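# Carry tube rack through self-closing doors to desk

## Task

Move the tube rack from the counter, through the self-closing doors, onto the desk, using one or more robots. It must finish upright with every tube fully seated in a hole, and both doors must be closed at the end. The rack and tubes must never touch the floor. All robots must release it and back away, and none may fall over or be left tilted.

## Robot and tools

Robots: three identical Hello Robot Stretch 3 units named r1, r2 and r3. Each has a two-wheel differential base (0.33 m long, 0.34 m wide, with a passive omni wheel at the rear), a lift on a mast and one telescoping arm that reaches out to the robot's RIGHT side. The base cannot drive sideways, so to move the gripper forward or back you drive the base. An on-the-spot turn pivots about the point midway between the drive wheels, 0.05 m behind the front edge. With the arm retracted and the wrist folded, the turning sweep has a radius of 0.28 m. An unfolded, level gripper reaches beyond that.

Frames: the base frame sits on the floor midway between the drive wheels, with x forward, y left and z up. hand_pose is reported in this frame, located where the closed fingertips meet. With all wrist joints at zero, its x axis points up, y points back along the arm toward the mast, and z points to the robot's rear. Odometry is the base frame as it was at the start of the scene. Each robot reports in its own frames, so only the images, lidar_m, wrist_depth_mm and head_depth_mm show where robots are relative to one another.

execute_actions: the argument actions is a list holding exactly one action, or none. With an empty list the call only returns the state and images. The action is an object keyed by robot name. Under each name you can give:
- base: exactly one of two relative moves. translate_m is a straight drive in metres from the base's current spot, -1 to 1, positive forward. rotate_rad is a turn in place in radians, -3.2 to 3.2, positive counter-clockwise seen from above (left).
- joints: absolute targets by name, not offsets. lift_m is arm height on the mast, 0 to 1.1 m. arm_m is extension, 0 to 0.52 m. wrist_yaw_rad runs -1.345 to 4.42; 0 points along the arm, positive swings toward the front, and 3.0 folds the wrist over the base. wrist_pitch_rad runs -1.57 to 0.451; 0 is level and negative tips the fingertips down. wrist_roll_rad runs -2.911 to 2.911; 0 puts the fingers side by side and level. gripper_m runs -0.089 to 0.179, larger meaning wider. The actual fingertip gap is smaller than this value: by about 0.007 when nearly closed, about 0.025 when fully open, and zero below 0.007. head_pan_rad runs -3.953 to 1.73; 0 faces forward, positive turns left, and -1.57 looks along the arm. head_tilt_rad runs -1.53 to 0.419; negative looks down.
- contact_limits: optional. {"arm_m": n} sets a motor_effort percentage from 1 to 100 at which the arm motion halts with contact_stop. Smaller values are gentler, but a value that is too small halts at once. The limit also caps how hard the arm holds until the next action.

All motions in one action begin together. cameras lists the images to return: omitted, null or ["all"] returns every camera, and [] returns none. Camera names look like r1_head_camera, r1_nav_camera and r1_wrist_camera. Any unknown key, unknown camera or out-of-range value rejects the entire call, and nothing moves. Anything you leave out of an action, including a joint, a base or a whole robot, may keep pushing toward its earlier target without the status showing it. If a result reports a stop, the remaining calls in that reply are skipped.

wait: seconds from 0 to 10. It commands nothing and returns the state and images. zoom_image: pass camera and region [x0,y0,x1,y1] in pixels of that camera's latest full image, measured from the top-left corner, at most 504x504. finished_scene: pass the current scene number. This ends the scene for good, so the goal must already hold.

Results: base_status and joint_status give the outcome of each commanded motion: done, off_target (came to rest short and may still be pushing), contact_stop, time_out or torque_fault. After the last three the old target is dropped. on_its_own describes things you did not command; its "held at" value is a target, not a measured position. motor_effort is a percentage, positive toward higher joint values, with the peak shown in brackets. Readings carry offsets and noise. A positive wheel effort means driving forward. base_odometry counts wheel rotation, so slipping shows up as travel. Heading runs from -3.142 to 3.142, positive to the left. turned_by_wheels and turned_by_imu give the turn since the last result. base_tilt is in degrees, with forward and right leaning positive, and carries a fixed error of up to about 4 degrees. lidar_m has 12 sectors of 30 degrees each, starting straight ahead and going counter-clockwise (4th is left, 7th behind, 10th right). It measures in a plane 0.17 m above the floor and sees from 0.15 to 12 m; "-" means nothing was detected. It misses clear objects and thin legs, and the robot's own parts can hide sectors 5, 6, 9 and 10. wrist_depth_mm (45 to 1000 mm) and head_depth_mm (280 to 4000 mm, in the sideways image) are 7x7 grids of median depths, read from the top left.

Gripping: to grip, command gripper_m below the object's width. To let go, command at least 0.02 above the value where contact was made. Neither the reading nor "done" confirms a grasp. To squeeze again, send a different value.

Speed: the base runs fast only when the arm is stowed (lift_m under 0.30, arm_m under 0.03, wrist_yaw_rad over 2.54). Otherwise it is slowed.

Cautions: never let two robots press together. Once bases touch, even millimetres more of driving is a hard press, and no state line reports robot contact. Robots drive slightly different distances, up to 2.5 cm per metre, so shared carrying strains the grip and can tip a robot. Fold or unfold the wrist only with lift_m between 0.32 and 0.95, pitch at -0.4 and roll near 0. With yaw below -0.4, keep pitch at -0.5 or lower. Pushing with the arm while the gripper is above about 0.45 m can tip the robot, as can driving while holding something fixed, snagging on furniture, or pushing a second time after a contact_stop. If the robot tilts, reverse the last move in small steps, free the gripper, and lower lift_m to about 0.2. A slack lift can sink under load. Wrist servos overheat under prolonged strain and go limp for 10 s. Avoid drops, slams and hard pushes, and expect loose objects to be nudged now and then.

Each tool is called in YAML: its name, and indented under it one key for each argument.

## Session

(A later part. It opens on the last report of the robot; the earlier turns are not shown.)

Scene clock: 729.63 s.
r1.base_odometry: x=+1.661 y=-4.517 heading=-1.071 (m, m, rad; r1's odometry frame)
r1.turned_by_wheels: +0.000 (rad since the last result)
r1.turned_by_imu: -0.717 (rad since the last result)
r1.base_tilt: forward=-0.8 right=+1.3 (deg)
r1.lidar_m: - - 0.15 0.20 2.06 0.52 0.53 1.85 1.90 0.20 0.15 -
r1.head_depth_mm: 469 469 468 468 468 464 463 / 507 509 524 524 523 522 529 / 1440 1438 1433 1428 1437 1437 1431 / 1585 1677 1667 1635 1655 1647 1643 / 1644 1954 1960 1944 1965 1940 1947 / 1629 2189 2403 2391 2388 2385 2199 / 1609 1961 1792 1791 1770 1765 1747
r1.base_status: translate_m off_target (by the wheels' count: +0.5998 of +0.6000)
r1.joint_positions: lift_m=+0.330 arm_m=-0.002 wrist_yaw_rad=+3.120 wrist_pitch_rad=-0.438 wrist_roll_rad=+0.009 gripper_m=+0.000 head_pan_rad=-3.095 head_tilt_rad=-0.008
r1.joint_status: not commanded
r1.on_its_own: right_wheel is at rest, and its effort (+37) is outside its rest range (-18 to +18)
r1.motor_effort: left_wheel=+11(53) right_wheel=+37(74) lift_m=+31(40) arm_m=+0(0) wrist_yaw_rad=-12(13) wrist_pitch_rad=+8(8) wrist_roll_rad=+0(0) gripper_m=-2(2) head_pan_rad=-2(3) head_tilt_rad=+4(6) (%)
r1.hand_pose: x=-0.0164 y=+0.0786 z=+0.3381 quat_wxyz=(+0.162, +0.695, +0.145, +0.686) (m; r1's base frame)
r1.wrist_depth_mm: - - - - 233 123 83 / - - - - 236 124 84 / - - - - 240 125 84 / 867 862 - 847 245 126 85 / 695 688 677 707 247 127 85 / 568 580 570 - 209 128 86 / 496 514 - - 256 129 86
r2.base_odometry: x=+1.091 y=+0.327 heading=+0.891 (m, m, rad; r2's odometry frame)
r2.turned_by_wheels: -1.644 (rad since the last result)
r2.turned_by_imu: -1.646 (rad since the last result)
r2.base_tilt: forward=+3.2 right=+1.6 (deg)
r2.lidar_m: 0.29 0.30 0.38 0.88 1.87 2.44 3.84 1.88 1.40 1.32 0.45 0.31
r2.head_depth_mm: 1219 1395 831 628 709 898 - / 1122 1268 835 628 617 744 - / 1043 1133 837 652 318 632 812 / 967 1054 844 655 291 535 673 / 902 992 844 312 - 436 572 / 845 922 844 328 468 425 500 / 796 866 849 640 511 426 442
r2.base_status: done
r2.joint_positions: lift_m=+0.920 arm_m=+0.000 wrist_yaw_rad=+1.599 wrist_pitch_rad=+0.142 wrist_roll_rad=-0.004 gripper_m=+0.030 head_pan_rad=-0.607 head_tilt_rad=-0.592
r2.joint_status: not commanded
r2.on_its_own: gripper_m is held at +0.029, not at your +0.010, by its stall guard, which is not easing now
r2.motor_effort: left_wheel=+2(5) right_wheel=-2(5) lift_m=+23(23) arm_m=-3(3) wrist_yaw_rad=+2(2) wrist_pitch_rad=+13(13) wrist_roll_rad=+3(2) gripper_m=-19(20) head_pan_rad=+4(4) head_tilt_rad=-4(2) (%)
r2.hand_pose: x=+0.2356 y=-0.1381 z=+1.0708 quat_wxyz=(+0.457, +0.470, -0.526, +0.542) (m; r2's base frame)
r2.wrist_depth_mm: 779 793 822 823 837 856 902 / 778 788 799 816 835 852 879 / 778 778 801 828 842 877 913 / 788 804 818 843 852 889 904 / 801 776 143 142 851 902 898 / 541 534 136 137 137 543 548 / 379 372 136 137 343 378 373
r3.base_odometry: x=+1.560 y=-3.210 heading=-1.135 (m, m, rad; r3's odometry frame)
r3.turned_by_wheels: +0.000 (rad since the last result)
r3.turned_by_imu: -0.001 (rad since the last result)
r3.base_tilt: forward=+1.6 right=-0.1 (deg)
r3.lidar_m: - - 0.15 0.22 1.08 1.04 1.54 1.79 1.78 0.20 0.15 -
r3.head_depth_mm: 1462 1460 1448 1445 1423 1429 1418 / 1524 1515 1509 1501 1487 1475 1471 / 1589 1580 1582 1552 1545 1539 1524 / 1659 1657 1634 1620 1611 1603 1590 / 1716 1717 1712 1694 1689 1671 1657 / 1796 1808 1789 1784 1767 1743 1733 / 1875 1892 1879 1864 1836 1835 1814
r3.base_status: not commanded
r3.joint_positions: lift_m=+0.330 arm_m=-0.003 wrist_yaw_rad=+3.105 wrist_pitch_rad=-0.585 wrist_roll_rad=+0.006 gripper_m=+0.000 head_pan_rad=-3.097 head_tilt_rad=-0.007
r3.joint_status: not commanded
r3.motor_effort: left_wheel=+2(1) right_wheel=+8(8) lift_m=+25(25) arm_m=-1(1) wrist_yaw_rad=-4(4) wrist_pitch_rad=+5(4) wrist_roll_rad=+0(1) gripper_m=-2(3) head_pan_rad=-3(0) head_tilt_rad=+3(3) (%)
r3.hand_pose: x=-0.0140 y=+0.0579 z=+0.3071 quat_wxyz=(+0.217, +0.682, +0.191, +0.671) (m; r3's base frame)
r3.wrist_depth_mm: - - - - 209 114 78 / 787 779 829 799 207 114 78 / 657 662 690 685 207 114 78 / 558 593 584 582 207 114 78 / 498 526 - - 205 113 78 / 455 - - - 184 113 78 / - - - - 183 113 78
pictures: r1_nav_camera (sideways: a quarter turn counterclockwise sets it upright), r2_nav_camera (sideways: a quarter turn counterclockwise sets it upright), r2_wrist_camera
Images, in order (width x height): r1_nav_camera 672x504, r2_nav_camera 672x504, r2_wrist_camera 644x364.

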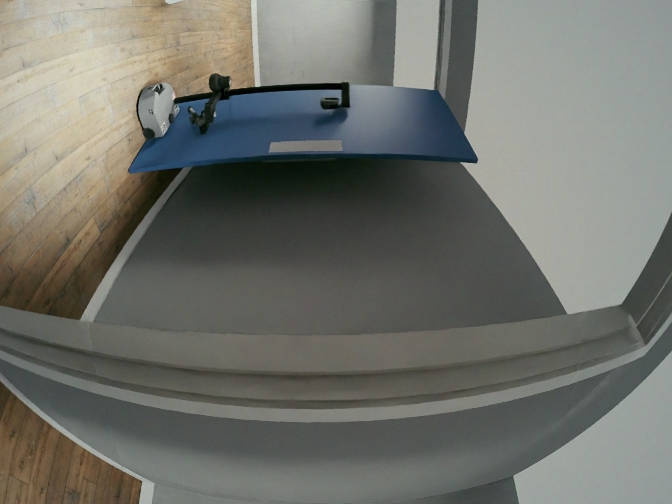

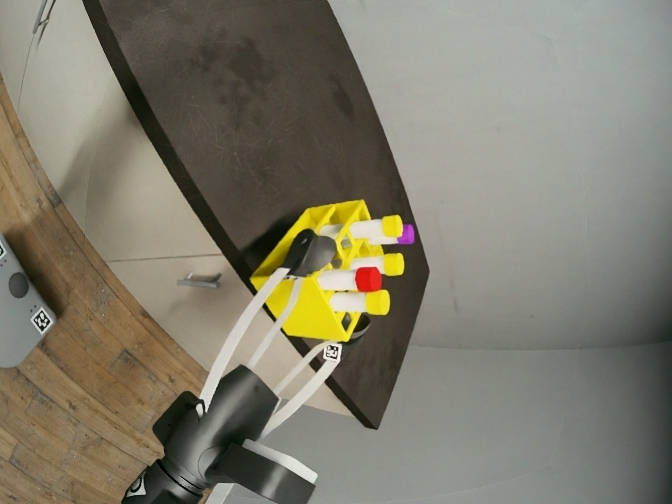

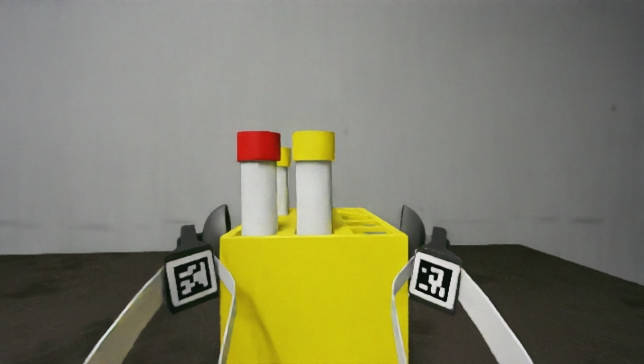

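execute_actions:
  actions:
    - {"r1": {"base": {"translate_m": 0.8}, "joints": {"wrist_yaw_rad": 3.18}}, "r2": {"base": {"translate_m": -1.0}, "joints": {"head_pan_rad": -2.0, "head_tilt_rad": -0.4}}}
  cameras: ["r2_wrist_camera", "r2_nav_camera", "r1_nav_camera"]

Scene clock: 755.67 s.
r1.base_odometry: x=+2.045 y=-5.218 heading=-1.070 (m, m, rad; r1's odometry frame)
r1.turned_by_wheels: +0.001 (rad since the last result)
r1.turned_by_imu: -1.114 (rad since the last result)
r1.base_tilt: forward=-0.8 right=+1.4 (deg)
r1.lidar_m: - - 0.15 0.20 2.70 2.89 2.55 1.02 1.09 0.20 0.15 -
r1.head_depth_mm: 1673 2439 2700 2678 2651 2581 2302 / 1663 2397 2656 2623 2548 2562 2274 / 1673 2375 2603 2576 2543 2514 2301 / 1650 2390 2606 2499 2493 2441 2347 / 1635 2367 2486 2475 2448 2378 2362 / 1627 2326 2441 2418 2413 2367 2329 / 1622 2224 2407 2394 2350 2345 2159
r1.base_status: translate_m off_target (by the wheels' count: +0.7997 of +0.8000)
r1.joint_positions: lift_m=+0.330 arm_m=-0.002 wrist_yaw_rad=+3.141 wrist_pitch_rad=-0.438 wrist_roll_rad=+0.008 gripper_m=+0.000 head_pan_rad=-3.097 head_tilt_rad=-0.008
r1.joint_status: wrist_yaw_rad off_target (ended at +3.141, target +3.180)
r1.on_its_own: wrist_yaw_rad is held at +3.136, not at your +3.180, by its stall guard, which is not easing now; left_wheel is at rest, and its effort (+50) is outside its rest range (-18 to +18); right_wheel is at rest, and its effort (+25) is outside its rest range (-18 to +18)
r1.motor_effort: left_wheel=+50(79) right_wheel=+25(100) lift_m=+30(31) arm_m=+0(1) wrist_yaw_rad=-3(26) wrist_pitch_rad=+8(9) wrist_roll_rad=+0(1) gripper_m=-1(2) head_pan_rad=-1(2) head_tilt_rad=+3(4) (%)
r1.hand_pose: x=-0.0210 y=+0.0786 z=+0.3382 quat_wxyz=(+0.155, +0.693, +0.153, +0.687) (m; r1's base frame)
r1.wrist_depth_mm: - - - - 257 131 88 / - - - - 261 132 88 / - - - 953 261 133 88 / 857 858 865 839 264 133 89 / 698 682 679 704 267 134 89 / 576 579 579 - 222 134 89 / 494 504 - - 272 135 89
r2.base_odometry: x=+0.463 y=-0.450 heading=+0.891 (m, m, rad; r2's odometry frame)
r2.turned_by_wheels: +0.000 (rad since the last result)
r2.turned_by_imu: -0.009 (rad since the last result)
r2.base_tilt: forward=+3.2 right=+1.7 (deg)
r2.lidar_m: 1.29 1.31 1.87 1.76 1.79 2.34 2.85 2.14 0.85 0.51 1.42 1.37
r2.head_depth_mm: 1547 1676 1830 2035 2086 1739 - / 2492 2666 2770 2011 2066 1744 - / 2841 3081 3250 2850 2078 1742 - / 2766 2930 3271 2727 1070 1074 - / 706 840 3425 2714 1280 1205 - / 652 435 463 503 564 1499 - / 398 1195 1311 1400 1519 1606 1397
r2.base_status: done
r2.joint_positions: lift_m=+0.920 arm_m=+0.000 wrist_yaw_rad=+1.599 wrist_pitch_rad=+0.142 wrist_roll_rad=-0.004 gripper_m=+0.030 head_pan_rad=-1.993 head_tilt_rad=-0.409
r2.joint_status: all done
r2.on_its_own: gripper_m is held at +0.029, not at your +0.010, by its stall guard, which is not easing now
r2.motor_effort: left_wheel=+2(4) right_wheel=-2(6) lift_m=+23(23) arm_m=-3(3) wrist_yaw_rad=+2(1) wrist_pitch_rad=+13(13) wrist_roll_rad=+2(3) gripper_m=-19(19) head_pan_rad=-3(42) head_tilt_rad=+3(18) (%)
r2.hand_pose: x=+0.2356 y=-0.1381 z=+1.0708 quat_wxyz=(+0.457, +0.470, -0.526, +0.542) (m; r2's base frame)
r2.wrist_depth_mm: - - - - - - - / - - - - - - - / - - - - - - - / - - - - - - - / - - 143 141 - - - / - - 136 136 138 - - / - - 136 137 - - -
r3.base_odometry: x=+1.560 y=-3.210 heading=-1.135 (m, m, rad; r3's odometry frame)
r3.turned_by_wheels: +0.000 (rad since the last result)
r3.turned_by_imu: -0.001 (rad since the last result)
r3.base_tilt: forward=+1.6 right=+0.1 (deg)
r3.lidar_m: - - 0.15 0.22 1.08 1.04 1.53 1.79 1.78 0.20 0.15 -
r3.head_depth_mm: 1475 1464 1451 1441 1428 1422 1411 / 1533 1516 1508 1504 1493 1477 1472 / 1594 1576 1559 1558 1551 1538 1526 / 1662 1647 1639 1622 1624 1604 1593 / 1730 1722 1703 1698 1683 1676 1660 / 1790 1806 1790 1773 1760 1744 1733 / 1863 1882 1878 1859 1858 1842 1817
r3.base_status: not commanded
r3.joint_positions: lift_m=+0.330 arm_m=-0.003 wrist_yaw_rad=+3.105 wrist_pitch_rad=-0.585 wrist_roll_rad=+0.006 gripper_m=+0.000 head_pan_rad=-3.097 head_tilt_rad=-0.007
r3.joint_status: not commanded
r3.motor_effort: left_wheel=+2(1) right_wheel=+8(8) lift_m=+25(25) arm_m=+0(1) wrist_yaw_rad=-4(4) wrist_pitch_rad=+5(4) wrist_roll_rad=-1(1) gripper_m=-3(3) head_pan_rad=-1(2) head_tilt_rad=+4(3) (%)
r3.hand_pose: x=-0.0140 y=+0.0579 z=+0.3071 quat_wxyz=(+0.217, +0.682, +0.191, +0.671) (m; r3's base frame)
r3.wrist_depth_mm: - - - - 208 114 79 / 807 815 830 827 208 113 78 / 670 680 673 672 207 114 78 / 566 578 585 577 206 113 78 / 510 519 - - 206 114 78 / 455 - - - 184 113 78 / - - - - 182 113 78
pictures: r1_nav_camera (sideways: a quarter turn counterclockwise sets it upright), r2_nav_camera (sideways: a quarter turn counterclockwise sets it upright), r2_wrist_camera
Images, in order (width x height): r1_nav_camera 672x504, r2_nav_camera 672x504, r2_wrist_camera 644x364.

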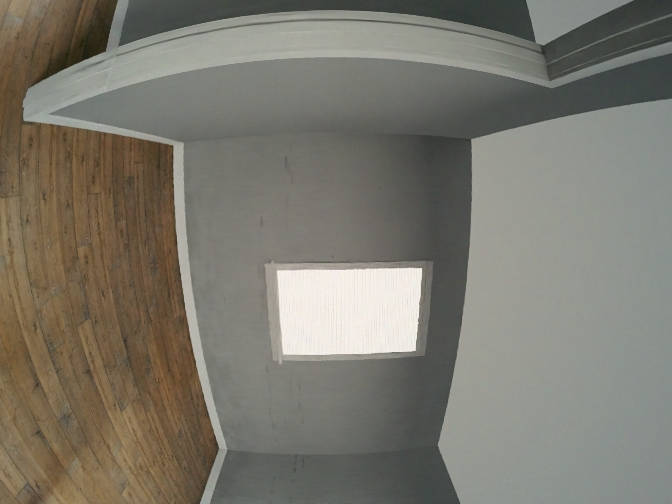

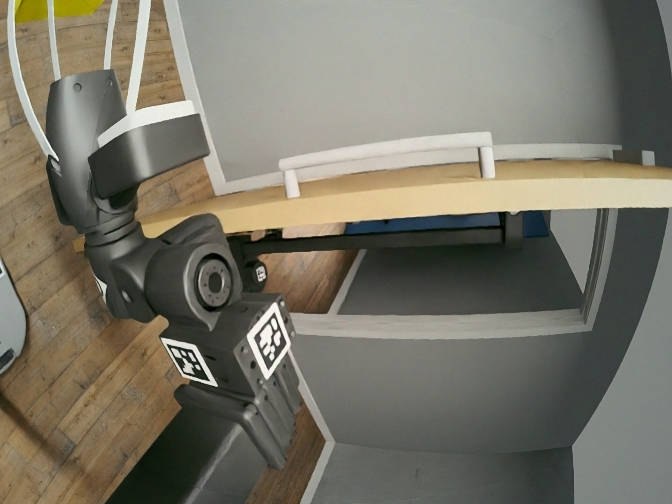

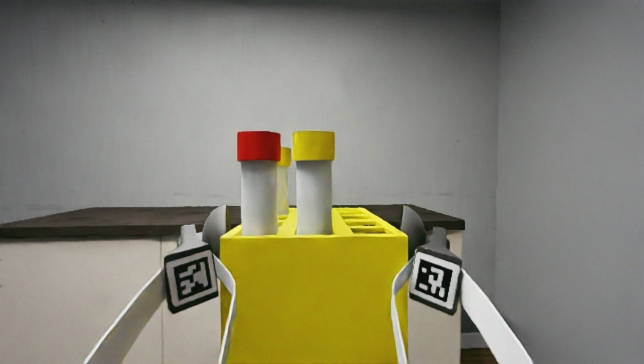

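execute_actions:
  actions:
    - {"r1": {"base": {"translate_m": -0.01}, "joints": {"wrist_yaw_rad": 3.12}}, "r2": {"base": {"translate_m": -0.78}}}
  cameras: []

execute_actions:
  actions:
    - {"r2": {"base": {"rotate_rad": -1.48}, "joints": {"head_pan_rad": 0.0, "head_tilt_rad": -0.5}}}
  cameras: ["r2_wrist_camera", "r2_nav_camera", "r2_head_camera"]

Scene clock: 774.03 s.
r1.base_odometry: x=+2.040 y=-5.210 heading=-1.070 (m, m, rad; r1's odometry frame)
r1.turned_by_wheels: +0.000 (rad since the last result)
r1.turned_by_imu: +0.003 (rad since the last result)
r1.base_tilt: forward=-0.8 right=+1.3 (deg)
r1.lidar_m: - - 0.15 0.20 1.06 2.88 2.53 1.01 1.08 0.23 0.15 -
r1.head_depth_mm: 1670 2430 2718 2646 2637 2595 2281 / 1659 2455 2643 2600 2579 2572 2304 / 1669 2380 2569 2527 2493 2508 2293 / 1639 2372 2529 2500 2480 2454 2316 / 1641 2309 2502 2446 2396 2417 2325 / 1628 2309 2433 2411 2390 2356 2308 / 1607 2262 2421 2373 2342 2313 2192
r1.base_status: done
r1.joint_positions: lift_m=+0.330 arm_m=-0.002 wrist_yaw_rad=+3.122 wrist_pitch_rad=-0.438 wrist_roll_rad=+0.008 gripper_m=+0.000 head_pan_rad=-3.097 head_tilt_rad=-0.008
r1.joint_status: all done
r1.motor_effort: left_wheel=+7(41) right_wheel=-1(25) lift_m=+29(29) arm_m=+0(0) wrist_yaw_rad=-1(6) wrist_pitch_rad=+8(8) wrist_roll_rad=+0(1) gripper_m=-1(1) head_pan_rad=+0(1) head_tilt_rad=+3(4) (%)
r1.hand_pose: x=-0.0168 y=+0.0786 z=+0.3382 quat_wxyz=(+0.161, +0.694, +0.146, +0.686) (m; r1's base frame)
r1.wrist_depth_mm: - - - - 230 124 85 / - - - - 235 126 86 / 819 - - - 238 127 86 / 840 851 - 844 243 128 87 / 687 681 670 712 246 129 87 / 579 581 578 - 211 131 88 / 487 512 - - 256 132 89
r2.base_odometry: x=-0.027 y=-1.057 heading=+0.891 (m, m, rad; r2's odometry frame)
r2.turned_by_wheels: +0.000 (rad since the last result)
r2.turned_by_imu: -0.007 (rad since the last result)
r2.base_tilt: forward=+3.2 right=+1.7 (deg)
r2.lidar_m: 2.06 2.10 1.81 1.70 1.74 2.20 2.08 2.11 1.53 1.51 0.90 0.82
r2.head_depth_mm: 1595 1739 1924 2126 2077 1748 - / 1515 1637 1788 1962 2126 1747 - / 1422 1547 1689 1855 1990 1730 - / 1368 1468 1589 1738 1892 1744 - / 1319 1411 1526 1638 1823 1698 - / 1284 1429 2887 2761 2083 1655 - / 2525 2757 3081 2842 2115 1640 1397
r2.base_status: done
r2.joint_positions: lift_m=+0.920 arm_m=+0.000 wrist_yaw_rad=+1.599 wrist_pitch_rad=+0.142 wrist_roll_rad=-0.004 gripper_m=+0.030 head_pan_rad=-1.993 head_tilt_rad=-0.409
r2.joint_status: not commanded
r2.on_its_own: gripper_m is held at +0.029, not at your +0.010, by its stall guard, which is not easing now
r2.motor_effort: left_wheel=+2(2) right_wheel=-2(5) lift_m=+24(24) arm_m=-3(3) wrist_yaw_rad=+1(2) wrist_pitch_rad=+13(13) wrist_roll_rad=+2(2) gripper_m=-19(19) head_pan_rad=-4(4) head_tilt_rad=+3(4) (%)
r2.hand_pose: x=+0.2356 y=-0.1381 z=+1.0708 quat_wxyz=(+0.457, +0.470, -0.526, +0.542) (m; r2's base frame)
r2.wrist_depth_mm: - - - - - 575 549 / - - - - - 576 552 / - - - - - 578 549 / - - - - - 581 555 / - - 143 142 - 577 562 / - - 136 138 137 571 553 / - - 136 137 - 582 560
r3.base_odometry: x=+1.560 y=-3.210 heading=-1.135 (m, m, rad; r3's odometry frame)
r3.turned_by_wheels: +0.000 (rad since the last result)
r3.turned_by_imu: -0.001 (rad since the last result)
r3.base_tilt: forward=+1.6 right=+0.1 (deg)
r3.lidar_m: - - 0.15 0.22 1.08 1.05 1.53 1.79 1.78 0.20 0.15 -
r3.head_depth_mm: 1470 1463 1445 1443 1438 1429 1416 / 1523 1519 1500 1502 1488 1475 1464 / 1593 1583 1570 1558 1548 1540 1540 / 1665 1643 1632 1622 1616 1595 1590 / 1715 1708 1712 1699 1680 1679 1660 / 1792 1804 1792 1765 1769 1740 1731 / 1869 1886 1871 1859 1843 1820 1814
r3.base_status: not commanded
r3.joint_positions: lift_m=+0.330 arm_m=-0.003 wrist_yaw_rad=+3.105 wrist_pitch_rad=-0.585 wrist_roll_rad=+0.006 gripper_m=+0.000 head_pan_rad=-3.097 head_tilt_rad=-0.007
r3.joint_status: not commanded
r3.motor_effort: left_wheel=+1(2) right_wheel=+9(8) lift_m=+24(25) arm_m=-1(0) wrist_yaw_rad=-4(4) wrist_pitch_rad=+4(5) wrist_roll_rad=-1(1) gripper_m=-3(3) head_pan_rad=-1(1) head_tilt_rad=+3(3) (%)
r3.hand_pose: x=-0.0140 y=+0.0579 z=+0.3071 quat_wxyz=(+0.217, +0.682, +0.191, +0.671) (m; r3's base frame)
r3.wrist_depth_mm: - - - - 208 114 78 / 795 809 820 803 207 114 78 / 660 676 689 673 207 114 78 / 582 574 590 586 206 114 78 / 500 518 - - 207 113 78 / 456 - - - 184 113 78 / - - - - 183 113 78
pictures: none
No camera images: the call's "cameras" was empty. Leave "cameras" out to get every camera's image.

Scene clock: 777.37 s.
r1.base_odometry: x=+2.040 y=-5.210 heading=-1.070 (m, m, rad; r1's odometry frame)
r1.turned_by_wheels: +0.000 (rad since the last result)
r1.turned_by_imu: +0.001 (rad since the last result)
r1.base_tilt: forward=-0.7 right=+1.3 (deg)
r1.lidar_m: - - 0.15 0.20 1.06 2.88 2.53 1.01 1.07 0.23 0.15 -
r1.head_depth_mm: 1679 2419 2706 2644 2635 2612 2299 / 1664 2441 2645 2593 2575 2580 2309 / 1650 2376 2587 2553 2521 2509 2310 / 1649 2348 2563 2494 2465 2453 2341 / 1628 2336 2517 2495 2429 2409 2344 / 1641 2325 2468 2443 2379 2365 2303 / 1614 2235 2391 2348 2328 2330 2192
r1.base_status: not commanded
r1.joint_positions: lift_m=+0.330 arm_m=-0.002 wrist_yaw_rad=+3.122 wrist_pitch_rad=-0.438 wrist_roll_rad=+0.008 gripper_m=+0.000 head_pan_rad=-3.097 head_tilt_rad=-0.008
r1.joint_status: not commanded
r1.motor_effort: left_wheel=+6(7) right_wheel=-1(1) lift_m=+30(29) arm_m=+0(0) wrist_yaw_rad=+0(2) wrist_pitch_rad=+8(8) wrist_roll_rad=+1(0) gripper_m=-1(1) head_pan_rad=-1(1) head_tilt_rad=+3(4) (%)
r1.hand_pose: x=-0.0168 y=+0.0786 z=+0.3382 quat_wxyz=(+0.161, +0.694, +0.146, +0.686) (m; r1's base frame)
r1.wrist_depth_mm: - - - - 230 125 85 / - - - - 234 125 86 / 952 977 - - 238 127 86 / 864 862 - 840 244 128 87 / 682 687 663 709 247 129 87 / 568 577 575 - 211 131 88 / 493 510 - - 258 132 88
r2.base_odometry: x=-0.027 y=-1.057 heading=-0.588 (m, m, rad; r2's odometry frame)
r2.turned_by_wheels: -1.480 (rad since the last result)
r2.turned_by_imu: -1.480 (rad since the last result)
r2.base_tilt: forward=+3.3 right=+1.7 (deg)
r2.lidar_m: 2.98 0.84 0.82 2.07 2.14 1.76 1.70 1.78 2.14 2.07 2.02 1.51
r2.head_depth_mm: 2576 3322 2802 1640 357 1438 1272 / 2805 2991 3097 2431 1873 1512 1286 / - - 3290 2402 1872 1529 1281 / - - 3523 2466 1886 1522 1282 / 3301 3639 3465 2473 1895 1413 1285 / 3189 3494 3537 2275 1127 1340 1253 / 1194 1229 1283 1323 1040 1282 1285
r2.base_status: done
r2.joint_positions: lift_m=+0.920 arm_m=+0.000 wrist_yaw_rad=+1.599 wrist_pitch_rad=+0.142 wrist_roll_rad=-0.004 gripper_m=+0.030 head_pan_rad=-0.007 head_tilt_rad=-0.494
r2.joint_status: all done
r2.on_its_own: gripper_m is held at +0.029, not at your +0.010, by its stall guard, which is not easing now
r2.motor_effort: left_wheel=+2(5) right_wheel=-2(5) lift_m=+23(23) arm_m=-3(3) wrist_yaw_rad=+2(2) wrist_pitch_rad=+13(13) wrist_roll_rad=+2(3) gripper_m=-19(20) head_pan_rad=+4(44) head_tilt_rad=-1(11) (%)
r2.hand_pose: x=+0.2356 y=-0.1381 z=+1.0708 quat_wxyz=(+0.457, +0.470, -0.526, +0.542) (m; r2's base frame)
r2.wrist_depth_mm: 765 - - - - - - / 735 - - - - - - / 728 - - - - - - / 752 - - 216 - - - / 741 - 144 142 - - - / 773 - 136 137 138 - - / 761 - 137 137 - - -
r3.base_odometry: x=+1.560 y=-3.210 heading=-1.135 (m, m, rad; r3's odometry frame)
r3.turned_by_wheels: +0.000 (rad since the last result)
r3.turned_by_imu: +0.000 (rad since the last result)
r3.base_tilt: forward=+1.5 right=+0.0 (deg)
r3.lidar_m: - - 0.15 0.22 1.08 1.04 1.53 1.79 1.78 0.20 0.15 -
r3.head_depth_mm: 1471 1460 1449 1444 1434 1422 1414 / 1527 1520 1511 1492 1486 1482 1473 / 1598 1574 1571 1565 1547 1535 1524 / 1664 1648 1641 1627 1612 1601 1592 / 1729 1718 1715 1691 1693 1682 1659 / 1788 1799 1802 1775 1756 1745 1728 / 1864 1881 1870 1861 1852 1812 1815
r3.base_status: not commanded
r3.joint_positions: lift_m=+0.330 arm_m=-0.003 wrist_yaw_rad=+3.105 wrist_pitch_rad=-0.585 wrist_roll_rad=+0.006 gripper_m=+0.000 head_pan_rad=-3.097 head_tilt_rad=-0.007
r3.joint_status: not commanded
r3.motor_effort: left_wheel=+0(1) right_wheel=+8(8) lift_m=+25(25) arm_m=+0(0) wrist_yaw_rad=-4(4) wrist_pitch_rad=+5(5) wrist_roll_rad=-2(1) gripper_m=-2(2) head_pan_rad=-2(1) head_tilt_rad=+4(3) (%)
r3.hand_pose: x=-0.0140 y=+0.0579 z=+0.3071 quat_wxyz=(+0.217, +0.682, +0.191, +0.671) (m; r3's base frame)
r3.wrist_depth_mm: - - - - 208 114 78 / 776 823 859 826 207 114 78 / 646 668 695 676 207 114 78 / 556 581 582 585 207 114 78 / 491 518 - - 206 113 78 / 459 - - - 184 113 78 / - - - - 184 113 77
pictures: r2_head_camera (sideways: a quarter turn clockwise sets it upright), r2_nav_camera (sideways: a quarter turn counterclockwise sets it upright), r2_wrist_camera
Images, in order (width x height): r2_head_camera 896x504, r2_nav_camera 672x504, r2_wrist_camera 644x364.

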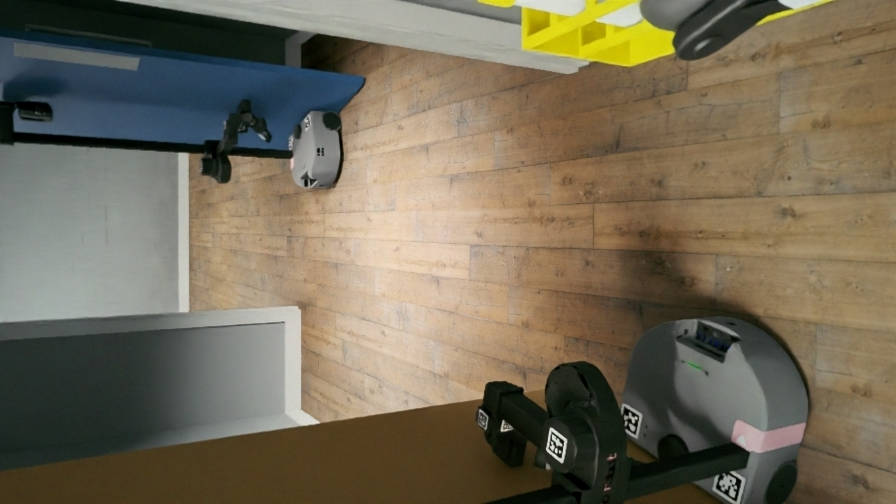

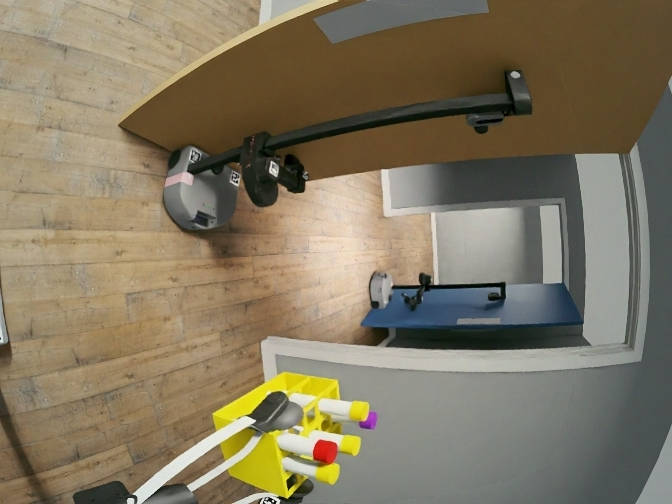

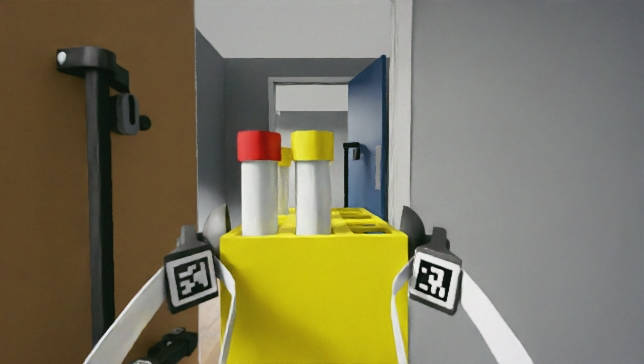

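execute_actions:
  actions:
    - {"r2": {"base": {"rotate_rad": -0.27}}}
  cameras: []

execute_actions:
  actions:
    - {"r2": {"base": {"translate_m": 0.58}}}
  cameras: []

execute_actions:
  actions:
    - {"r2": {"base": {"rotate_rad": 0.265}, "joints": {"head_tilt_rad": -0.9}}}
  cameras: ["r2_nav_camera", "r2_head_camera"]

Scene clock: 808.60 s.
r1.base_odometry: x=+2.040 y=-5.210 heading=-1.070 (m, m, rad; r1's odometry frame)
r1.turned_by_wheels: +0.000 (rad since the last result)
r1.turned_by_imu: +0.002 (rad since the last result)
r1.base_tilt: forward=-0.8 right=+1.3 (deg)
r1.lidar_m: - - 0.15 0.20 1.06 2.87 2.53 1.01 1.08 0.23 0.15 -
r1.head_depth_mm: 1673 2443 2726 2669 2643 2624 2270 / 1663 2402 2621 2608 2605 2529 2289 / 1662 2393 2593 2547 2507 2484 2342 / 1655 2339 2559 2508 2485 2475 2343 / 1639 2314 2476 2470 2440 2412 2352 / 1614 2303 2436 2424 2371 2339 2332 / 1618 2226 2388 2354 2365 2296 2200
r1.base_status: not commanded
r1.joint_positions: lift_m=+0.330 arm_m=-0.002 wrist_yaw_rad=+3.122 wrist_pitch_rad=-0.438 wrist_roll_rad=+0.008 gripper_m=+0.000 head_pan_rad=-3.097 head_tilt_rad=-0.008
r1.joint_status: not commanded
r1.motor_effort: left_wheel=+7(8) right_wheel=+0(1) lift_m=+29(30) arm_m=+0(1) wrist_yaw_rad=+0(2) wrist_pitch_rad=+8(8) wrist_roll_rad=+1(0) gripper_m=-1(1) head_pan_rad=+0(1) head_tilt_rad=+3(4) (%)
r1.hand_pose: x=-0.0168 y=+0.0786 z=+0.3382 quat_wxyz=(+0.161, +0.694, +0.146, +0.686) (m; r1's base frame)
r1.wrist_depth_mm: - - - - 230 124 85 / - - - - 234 126 86 / 959 - - - 237 127 86 / 861 861 - 845 242 128 87 / 692 696 674 708 246 129 88 / 582 572 577 - 210 130 88 / 498 506 - - 257 132 89
r2.base_odometry: x=-0.027 y=-1.057 heading=-0.858 (m, m, rad; r2's odometry frame)
r2.turned_by_wheels: -0.270 (rad since the last result)
r2.turned_by_imu: -0.271 (rad since the last result)
r2.base_tilt: forward=+3.3 right=+1.7 (deg)
r2.lidar_m: 1.51 0.93 0.81 2.06 2.06 1.96 1.70 1.70 1.98 2.07 2.07 1.67
r2.head_depth_mm: 1322 1460 1620 1819 350 1445 1279 / 1301 1431 1574 1751 1870 1517 1275 / 1271 1394 1540 1714 1843 1524 1286 / 2692 3506 3104 2434 1868 1520 1275 / 2794 3108 3226 2467 1892 1529 1293 / - - 3549 2456 1905 1539 1289 / - - 3586 2467 1897 1413 1252
r2.base_status: done
r2.joint_positions: lift_m=+0.920 arm_m=+0.000 wrist_yaw_rad=+1.599 wrist_pitch_rad=+0.142 wrist_roll_rad=-0.004 gripper_m=+0.030 head_pan_rad=-0.007 head_tilt_rad=-0.494
r2.joint_status: not commanded
r2.on_its_own: gripper_m is held at +0.029, not at your +0.010, by its stall guard, which is not easing now
r2.motor_effort: left_wheel=+2(6) right_wheel=-2(6) lift_m=+24(23) arm_m=-3(3) wrist_yaw_rad=+1(2) wrist_pitch_rad=+13(13) wrist_roll_rad=+3(3) gripper_m=-19(20) head_pan_rad=+4(3) head_tilt_rad=-1(2) (%)
r2.hand_pose: x=+0.2356 y=-0.1381 z=+1.0708 quat_wxyz=(+0.457, +0.470, -0.526, +0.542) (m; r2's base frame)
r2.wrist_depth_mm: - - - - - - - / - - - - - - - / - - - - - - - / - - - - - - - / - - 143 142 - - - / - - 136 137 138 - - / 963 - 136 137 - - -
r3.base_odometry: x=+1.560 y=-3.210 heading=-1.135 (m, m, rad; r3's odometry frame)
r3.turned_by_wheels: +0.000 (rad since the last result)
r3.turned_by_imu: +0.000 (rad since the last result)
r3.base_tilt: forward=+1.7 right=+0.0 (deg)
r3.lidar_m: - - 0.15 0.22 1.08 1.04 1.53 1.79 1.78 0.20 0.15 -
r3.head_depth_mm: 1472 1458 1450 1443 1437 1425 1414 / 1534 1518 1513 1500 1491 1480 1470 / 1591 1581 1569 1559 1544 1532 1530 / 1656 1654 1631 1622 1617 1606 1582 / 1720 1720 1706 1688 1686 1672 1653 / 1804 1808 1783 1778 1755 1749 1730 / 1860 1883 1874 1858 1847 1825 1814
r3.base_status: not commanded
r3.joint_positions: lift_m=+0.330 arm_m=-0.003 wrist_yaw_rad=+3.105 wrist_pitch_rad=-0.585 wrist_roll_rad=+0.006 gripper_m=+0.000 head_pan_rad=-3.097 head_tilt_rad=-0.007
r3.joint_status: not commanded
r3.motor_effort: left_wheel=+1(1) right_wheel=+8(8) lift_m=+25(25) arm_m=+0(0) wrist_yaw_rad=-4(4) wrist_pitch_rad=+5(4) wrist_roll_rad=-1(1) gripper_m=-3(2) head_pan_rad=-2(1) head_tilt_rad=+3(3) (%)
r3.hand_pose: x=-0.0140 y=+0.0579 z=+0.3071 quat_wxyz=(+0.217, +0.682, +0.191, +0.671) (m; r3's base frame)
r3.wrist_depth_mm: - - - - 208 114 78 / 789 788 829 822 209 114 78 / 667 663 708 689 207 114 78 / 578 567 590 582 206 114 78 / 499 513 - - 204 114 78 / 458 - - - 183 113 78 / - - - - 184 113 78
pictures: none
No camera images: the call's "cameras" was empty. Leave "cameras" out to get every camera's image.

Scene clock: 815.37 s.
r1.base_odometry: x=+2.040 y=-5.210 heading=-1.070 (m, m, rad; r1's odometry frame)
r1.turned_by_wheels: +0.000 (rad since the last result)
r1.turned_by_imu: +0.002 (rad since the last result)
r1.base_tilt: forward=-0.8 right=+1.3 (deg)
r1.lidar_m: - - 0.15 0.20 2.71 0.63 2.53 1.01 1.08 0.23 0.15 -
r1.head_depth_mm: 1674 2437 2713 2691 2593 764 2303 / 1663 2411 2655 2614 2579 2579 2292 / 1661 2382 2605 2574 2516 771 2346 / 1649 2403 2543 2467 2466 2422 2342 / 1637 2349 2511 2463 2476 2429 2353 / 1637 2341 2426 2423 2402 2347 2296 / 1597 2268 2377 2369 2356 2334 2192
r1.base_status: not commanded
r1.joint_positions: lift_m=+0.330 arm_m=-0.002 wrist_yaw_rad=+3.122 wrist_pitch_rad=-0.438 wrist_roll_rad=+0.008 gripper_m=+0.000 head_pan_rad=-3.097 head_tilt_rad=-0.008
r1.joint_status: not commanded
r1.motor_effort: left_wheel=+7(7) right_wheel=-1(1) lift_m=+29(29) arm_m=+0(0) wrist_yaw_rad=-2(1) wrist_pitch_rad=+8(8) wrist_roll_rad=+0(0) gripper_m=-2(1) head_pan_rad=-1(1) head_tilt_rad=+4(4) (%)
r1.hand_pose: x=-0.0168 y=+0.0786 z=+0.3382 quat_wxyz=(+0.161, +0.694, +0.146, +0.686) (m; r1's base frame)
r1.wrist_depth_mm: - - - - 230 125 85 / - - - - 234 126 86 / - - - - 237 127 86 / 804 850 - 853 242 128 87 / 640 697 664 711 246 130 88 / 583 573 578 - 212 130 88 / 494 515 - - 257 132 89
r2.base_odometry: x=+0.352 y=-1.496 heading=-0.858 (m, m, rad; r2's odometry frame)
r2.turned_by_wheels: +0.000 (rad since the last result)
r2.turned_by_imu: +0.003 (rad since the last result)
r2.base_tilt: forward=+3.2 right=+1.7 (deg)
r2.lidar_m: 0.93 2.36 0.71 0.62 0.75 2.57 2.26 2.27 2.22 1.93 1.75 1.03
r2.head_depth_mm: 799 882 974 1089 356 1416 1280 / 772 854 947 1065 1202 1383 1282 / 788 855 947 1049 1175 1356 1286 / 2162 2986 3129 2468 1880 1530 1291 / 2270 2561 2762 2479 1885 1533 1283 / - - 3296 2493 1877 1531 1293 / - - 3582 2492 1906 1532 1286
r2.base_status: done
r2.joint_positions: lift_m=+0.920 arm_m=+0.000 wrist_yaw_rad=+1.599 wrist_pitch_rad=+0.142 wrist_roll_rad=-0.004 gripper_m=+0.030 head_pan_rad=-0.007 head_tilt_rad=-0.494
r2.joint_status: not commanded
r2.on_its_own: gripper_m is held at +0.029, not at your +0.010, by its stall guard, which is not easing now
r2.motor_effort: left_wheel=+2(6) right_wheel=-2(1) lift_m=+24(25) arm_m=-3(3) wrist_yaw_rad=+2(2) wrist_pitch_rad=+13(13) wrist_roll_rad=+2(3) gripper_m=-19(19) head_pan_rad=+4(4) head_tilt_rad=-2(1) (%)
r2.hand_pose: x=+0.2356 y=-0.1381 z=+1.0708 quat_wxyz=(+0.457, +0.470, -0.526, +0.542) (m; r2's base frame)
r2.wrist_depth_mm: - - - 864 889 - - / - - - 837 935 - - / - - - 858 908 - - / - - - 838 939 - - / - - 143 141 923 - - / - - 136 137 138 - - / - - 137 137 943 - -
r3.base_odometry: x=+1.560 y=-3.210 heading=-1.135 (m, m, rad; r3's odometry frame)
r3.turned_by_wheels: +0.000 (rad since the last result)
r3.turned_by_imu: +0.000 (rad since the last result)
r3.base_tilt: forward=+1.5 right=+0.0 (deg)
r3.lidar_m: - - 0.15 0.22 1.08 1.04 1.54 1.79 1.78 0.20 0.15 -
r3.head_depth_mm: 1473 1460 1447 1442 1437 1423 1420 / 1526 1524 1507 1500 1492 1476 1476 / 1594 1585 1570 1566 1551 1528 1530 / 1664 1649 1644 1629 1617 1613 1592 / 1720 1727 1700 1706 1685 1671 1662 / 1796 1807 1792 1774 1764 1742 1736 / 1864 1893 1879 1859 1847 1827 1813
r3.base_status: not commanded
r3.joint_positions: lift_m=+0.330 arm_m=-0.003 wrist_yaw_rad=+3.105 wrist_pitch_rad=-0.585 wrist_roll_rad=+0.006 gripper_m=+0.000 head_pan_rad=-3.097 head_tilt_rad=-0.007
r3.joint_status: not commanded
r3.motor_effort: left_wheel=+2(1) right_wheel=+8(8) lift_m=+25(25) arm_m=-1(0) wrist_yaw_rad=-4(4) wrist_pitch_rad=+4(5) wrist_roll_rad=-1(1) gripper_m=-3(3) head_pan_rad=-1(3) head_tilt_rad=+3(3) (%)
r3.hand_pose: x=-0.0140 y=+0.0579 z=+0.3071 quat_wxyz=(+0.217, +0.682, +0.191, +0.671) (m; r3's base frame)
r3.wrist_depth_mm: - - - - 208 114 78 / 792 782 831 796 208 114 78 / 647 665 697 677 208 114 78 / 576 581 594 584 206 114 78 / 498 523 - - 205 113 78 / 453 - - - 184 113 78 / - - - - 182 113 78
pictures: none
No camera images: the call's "cameras" was empty. Leave "cameras" out to get every camera's image.

Scene clock: 817.07 s.
r1.base_odometry: x=+2.040 y=-5.210 heading=-1.070 (m, m, rad; r1's odometry frame)
r1.turned_by_wheels: +0.000 (rad since the last result)
r1.turned_by_imu: +0.000 (rad since the last result)
r1.base_tilt: forward=-0.8 right=+1.3 (deg)
r1.lidar_m: - - 0.15 0.20 2.71 0.67 2.53 1.01 1.08 0.23 0.15 -
r1.head_depth_mm: 1693 2417 2669 2625 2664 738 2272 / 1673 2409 2636 2631 2562 2578 2300 / 1656 2375 2609 2554 2510 696 2279 / 1647 2379 2534 2514 2497 692 2209 / 1638 2351 2491 2439 2467 2368 2362 / 1625 2329 2454 2376 2373 2363 2292 / 1619 2211 2414 2363 2322 2317 2182
r1.base_status: not commanded
r1.joint_positions: lift_m=+0.330 arm_m=-0.002 wrist_yaw_rad=+3.122 wrist_pitch_rad=-0.438 wrist_roll_rad=+0.008 gripper_m=+0.000 head_pan_rad=-3.097 head_tilt_rad=-0.008
r1.joint_status: not commanded
r1.motor_effort: left_wheel=+7(7) right_wheel=-1(0) lift_m=+30(29) arm_m=+0(0) wrist_yaw_rad=-1(1) wrist_pitch_rad=+8(8) wrist_roll_rad=+1(0) gripper_m=-2(1) head_pan_rad=-1(2) head_tilt_rad=+3(3) (%)
r1.hand_pose: x=-0.0168 y=+0.0786 z=+0.3382 quat_wxyz=(+0.161, +0.694, +0.146, +0.686) (m; r1's base frame)
r1.wrist_depth_mm: - - - - 230 124 85 / - - - - 234 126 86 / - - - - 239 127 86 / 854 843 - 841 242 128 87 / 663 675 674 704 246 129 88 / 577 574 571 - 210 131 88 / 495 505 - - 257 132 88
r2.base_odometry: x=+0.352 y=-1.496 heading=-0.593 (m, m, rad; r2's odometry frame)
r2.turned_by_wheels: +0.265 (rad since the last result)
r2.turned_by_imu: +0.265 (rad since the last result)
r2.base_tilt: forward=+3.3 right=+1.6 (deg)
r2.lidar_m: 2.40 0.87 0.62 0.73 2.30 2.34 2.26 2.36 2.00 1.93 1.24 0.93
r2.head_depth_mm: 2473 1971 367 1427 1358 1224 1107 / 2386 2126 1796 1529 1376 1225 1111 / 2482 2138 1806 1560 1374 1232 1096 / 2619 2159 1808 1556 1389 1229 1114 / 2689 2152 1820 1565 1384 1235 1115 / 2650 2150 1818 1572 1385 1220 1115 / 2699 2167 1816 1573 1397 1123 1120
r2.base_status: done
r2.joint_positions: lift_m=+0.920 arm_m=+0.000 wrist_yaw_rad=+1.599 wrist_pitch_rad=+0.142 wrist_roll_rad=-0.004 gripper_m=+0.030 head_pan_rad=-0.007 head_tilt_rad=-0.889
r2.joint_status: all done
r2.on_its_own: gripper_m is held at +0.029, not at your +0.010, by its stall guard, which is not easing now
r2.motor_effort: left_wheel=-2(5) right_wheel=+2(7) lift_m=+24(24) arm_m=-3(3) wrist_yaw_rad=+1(2) wrist_pitch_rad=+13(13) wrist_roll_rad=+2(2) gripper_m=-19(20) head_pan_rad=+3(4) head_tilt_rad=-3(22) (%)
r2.hand_pose: x=+0.2356 y=-0.1381 z=+1.0708 quat_wxyz=(+0.457, +0.470, -0.526, +0.542) (m; r2's base frame)
r2.wrist_depth_mm: 799 - - - 780 764 766 / 794 - - - 785 775 764 / 788 - - - 806 787 774 / 780 - - - 782 787 805 / 772 - 143 142 797 787 793 / 772 - 136 137 138 791 798 / 772 - 136 137 782 811 800
r3.base_odometry: x=+1.560 y=-3.210 heading=-1.135 (m, m, rad; r3's odometry frame)
r3.turned_by_wheels: +0.000 (rad since the last result)
r3.turned_by_imu: +0.000 (rad since the last result)
r3.base_tilt: forward=+1.5 right=+0.1 (deg)
r3.lidar_m: - - 0.15 0.22 1.09 1.04 1.53 1.78 1.78 0.20 0.15 -
r3.head_depth_mm: 1469 1460 1448 1450 1435 1427 1412 / 1527 1520 1506 1507 1482 1477 1474 / 1597 1578 1563 1560 1548 1540 1519 / 1659 1649 1638 1623 1606 1594 1577 / 1736 1725 1724 1693 1683 1667 1656 / 1790 1804 1787 1789 1763 1741 1731 / 1863 1890 1870 1860 1845 1822 1812
r3.base_status: not commanded
r3.joint_positions: lift_m=+0.330 arm_m=-0.003 wrist_yaw_rad=+3.105 wrist_pitch_rad=-0.585 wrist_roll_rad=+0.006 gripper_m=+0.000 head_pan_rad=-3.097 head_tilt_rad=-0.007
r3.joint_status: not commanded
r3.motor_effort: left_wheel=+1(2) right_wheel=+8(8) lift_m=+25(25) arm_m=-1(0) wrist_yaw_rad=-4(4) wrist_pitch_rad=+5(5) wrist_roll_rad=-1(1) gripper_m=-3(3) head_pan_rad=-1(2) head_tilt_rad=+4(3) (%)
r3.hand_pose: x=-0.0140 y=+0.0579 z=+0.3071 quat_wxyz=(+0.217, +0.682, +0.191, +0.671) (m; r3's base frame)
r3.wrist_depth_mm: - - - - 209 114 78 / 793 790 847 804 209 114 78 / 647 666 695 689 208 114 78 / 566 581 577 590 204 114 78 / 505 518 - - 205 114 78 / 455 - - - 184 113 78 / - - - - 182 112 78
pictures: r2_head_camera (sideways: a quarter turn clockwise sets it upright), r2_nav_camera (sideways: a quarter turn counterclockwise sets it upright)
Images, in order (width x height): r2_head_camera 896x504, r2_nav_camera 672x504.

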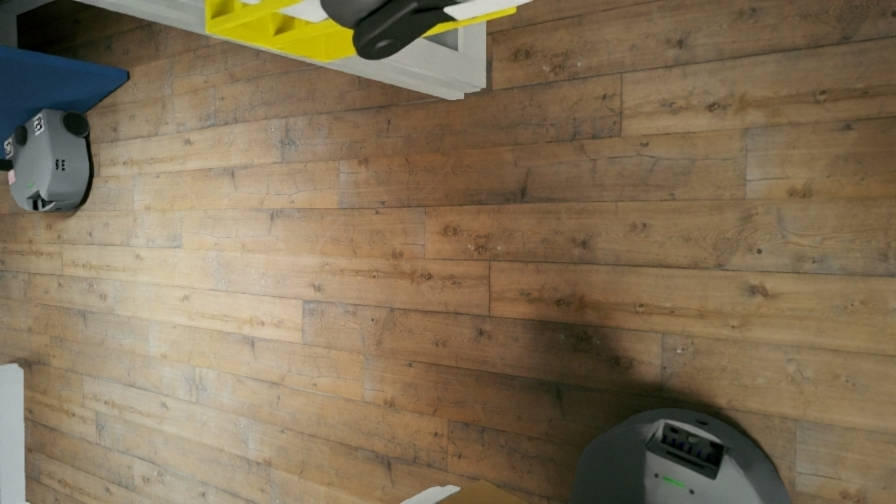

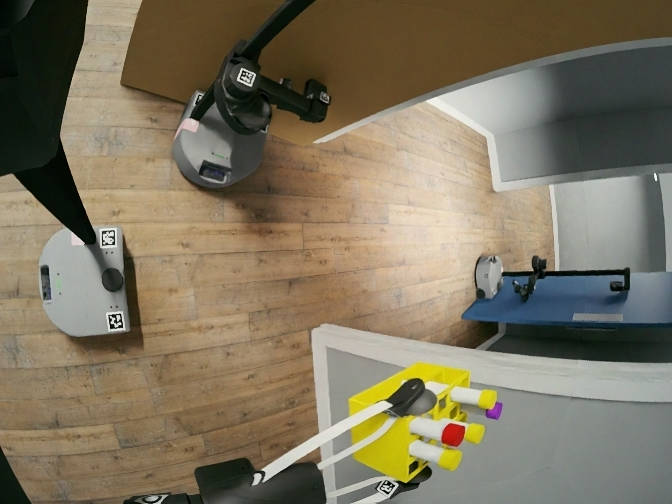

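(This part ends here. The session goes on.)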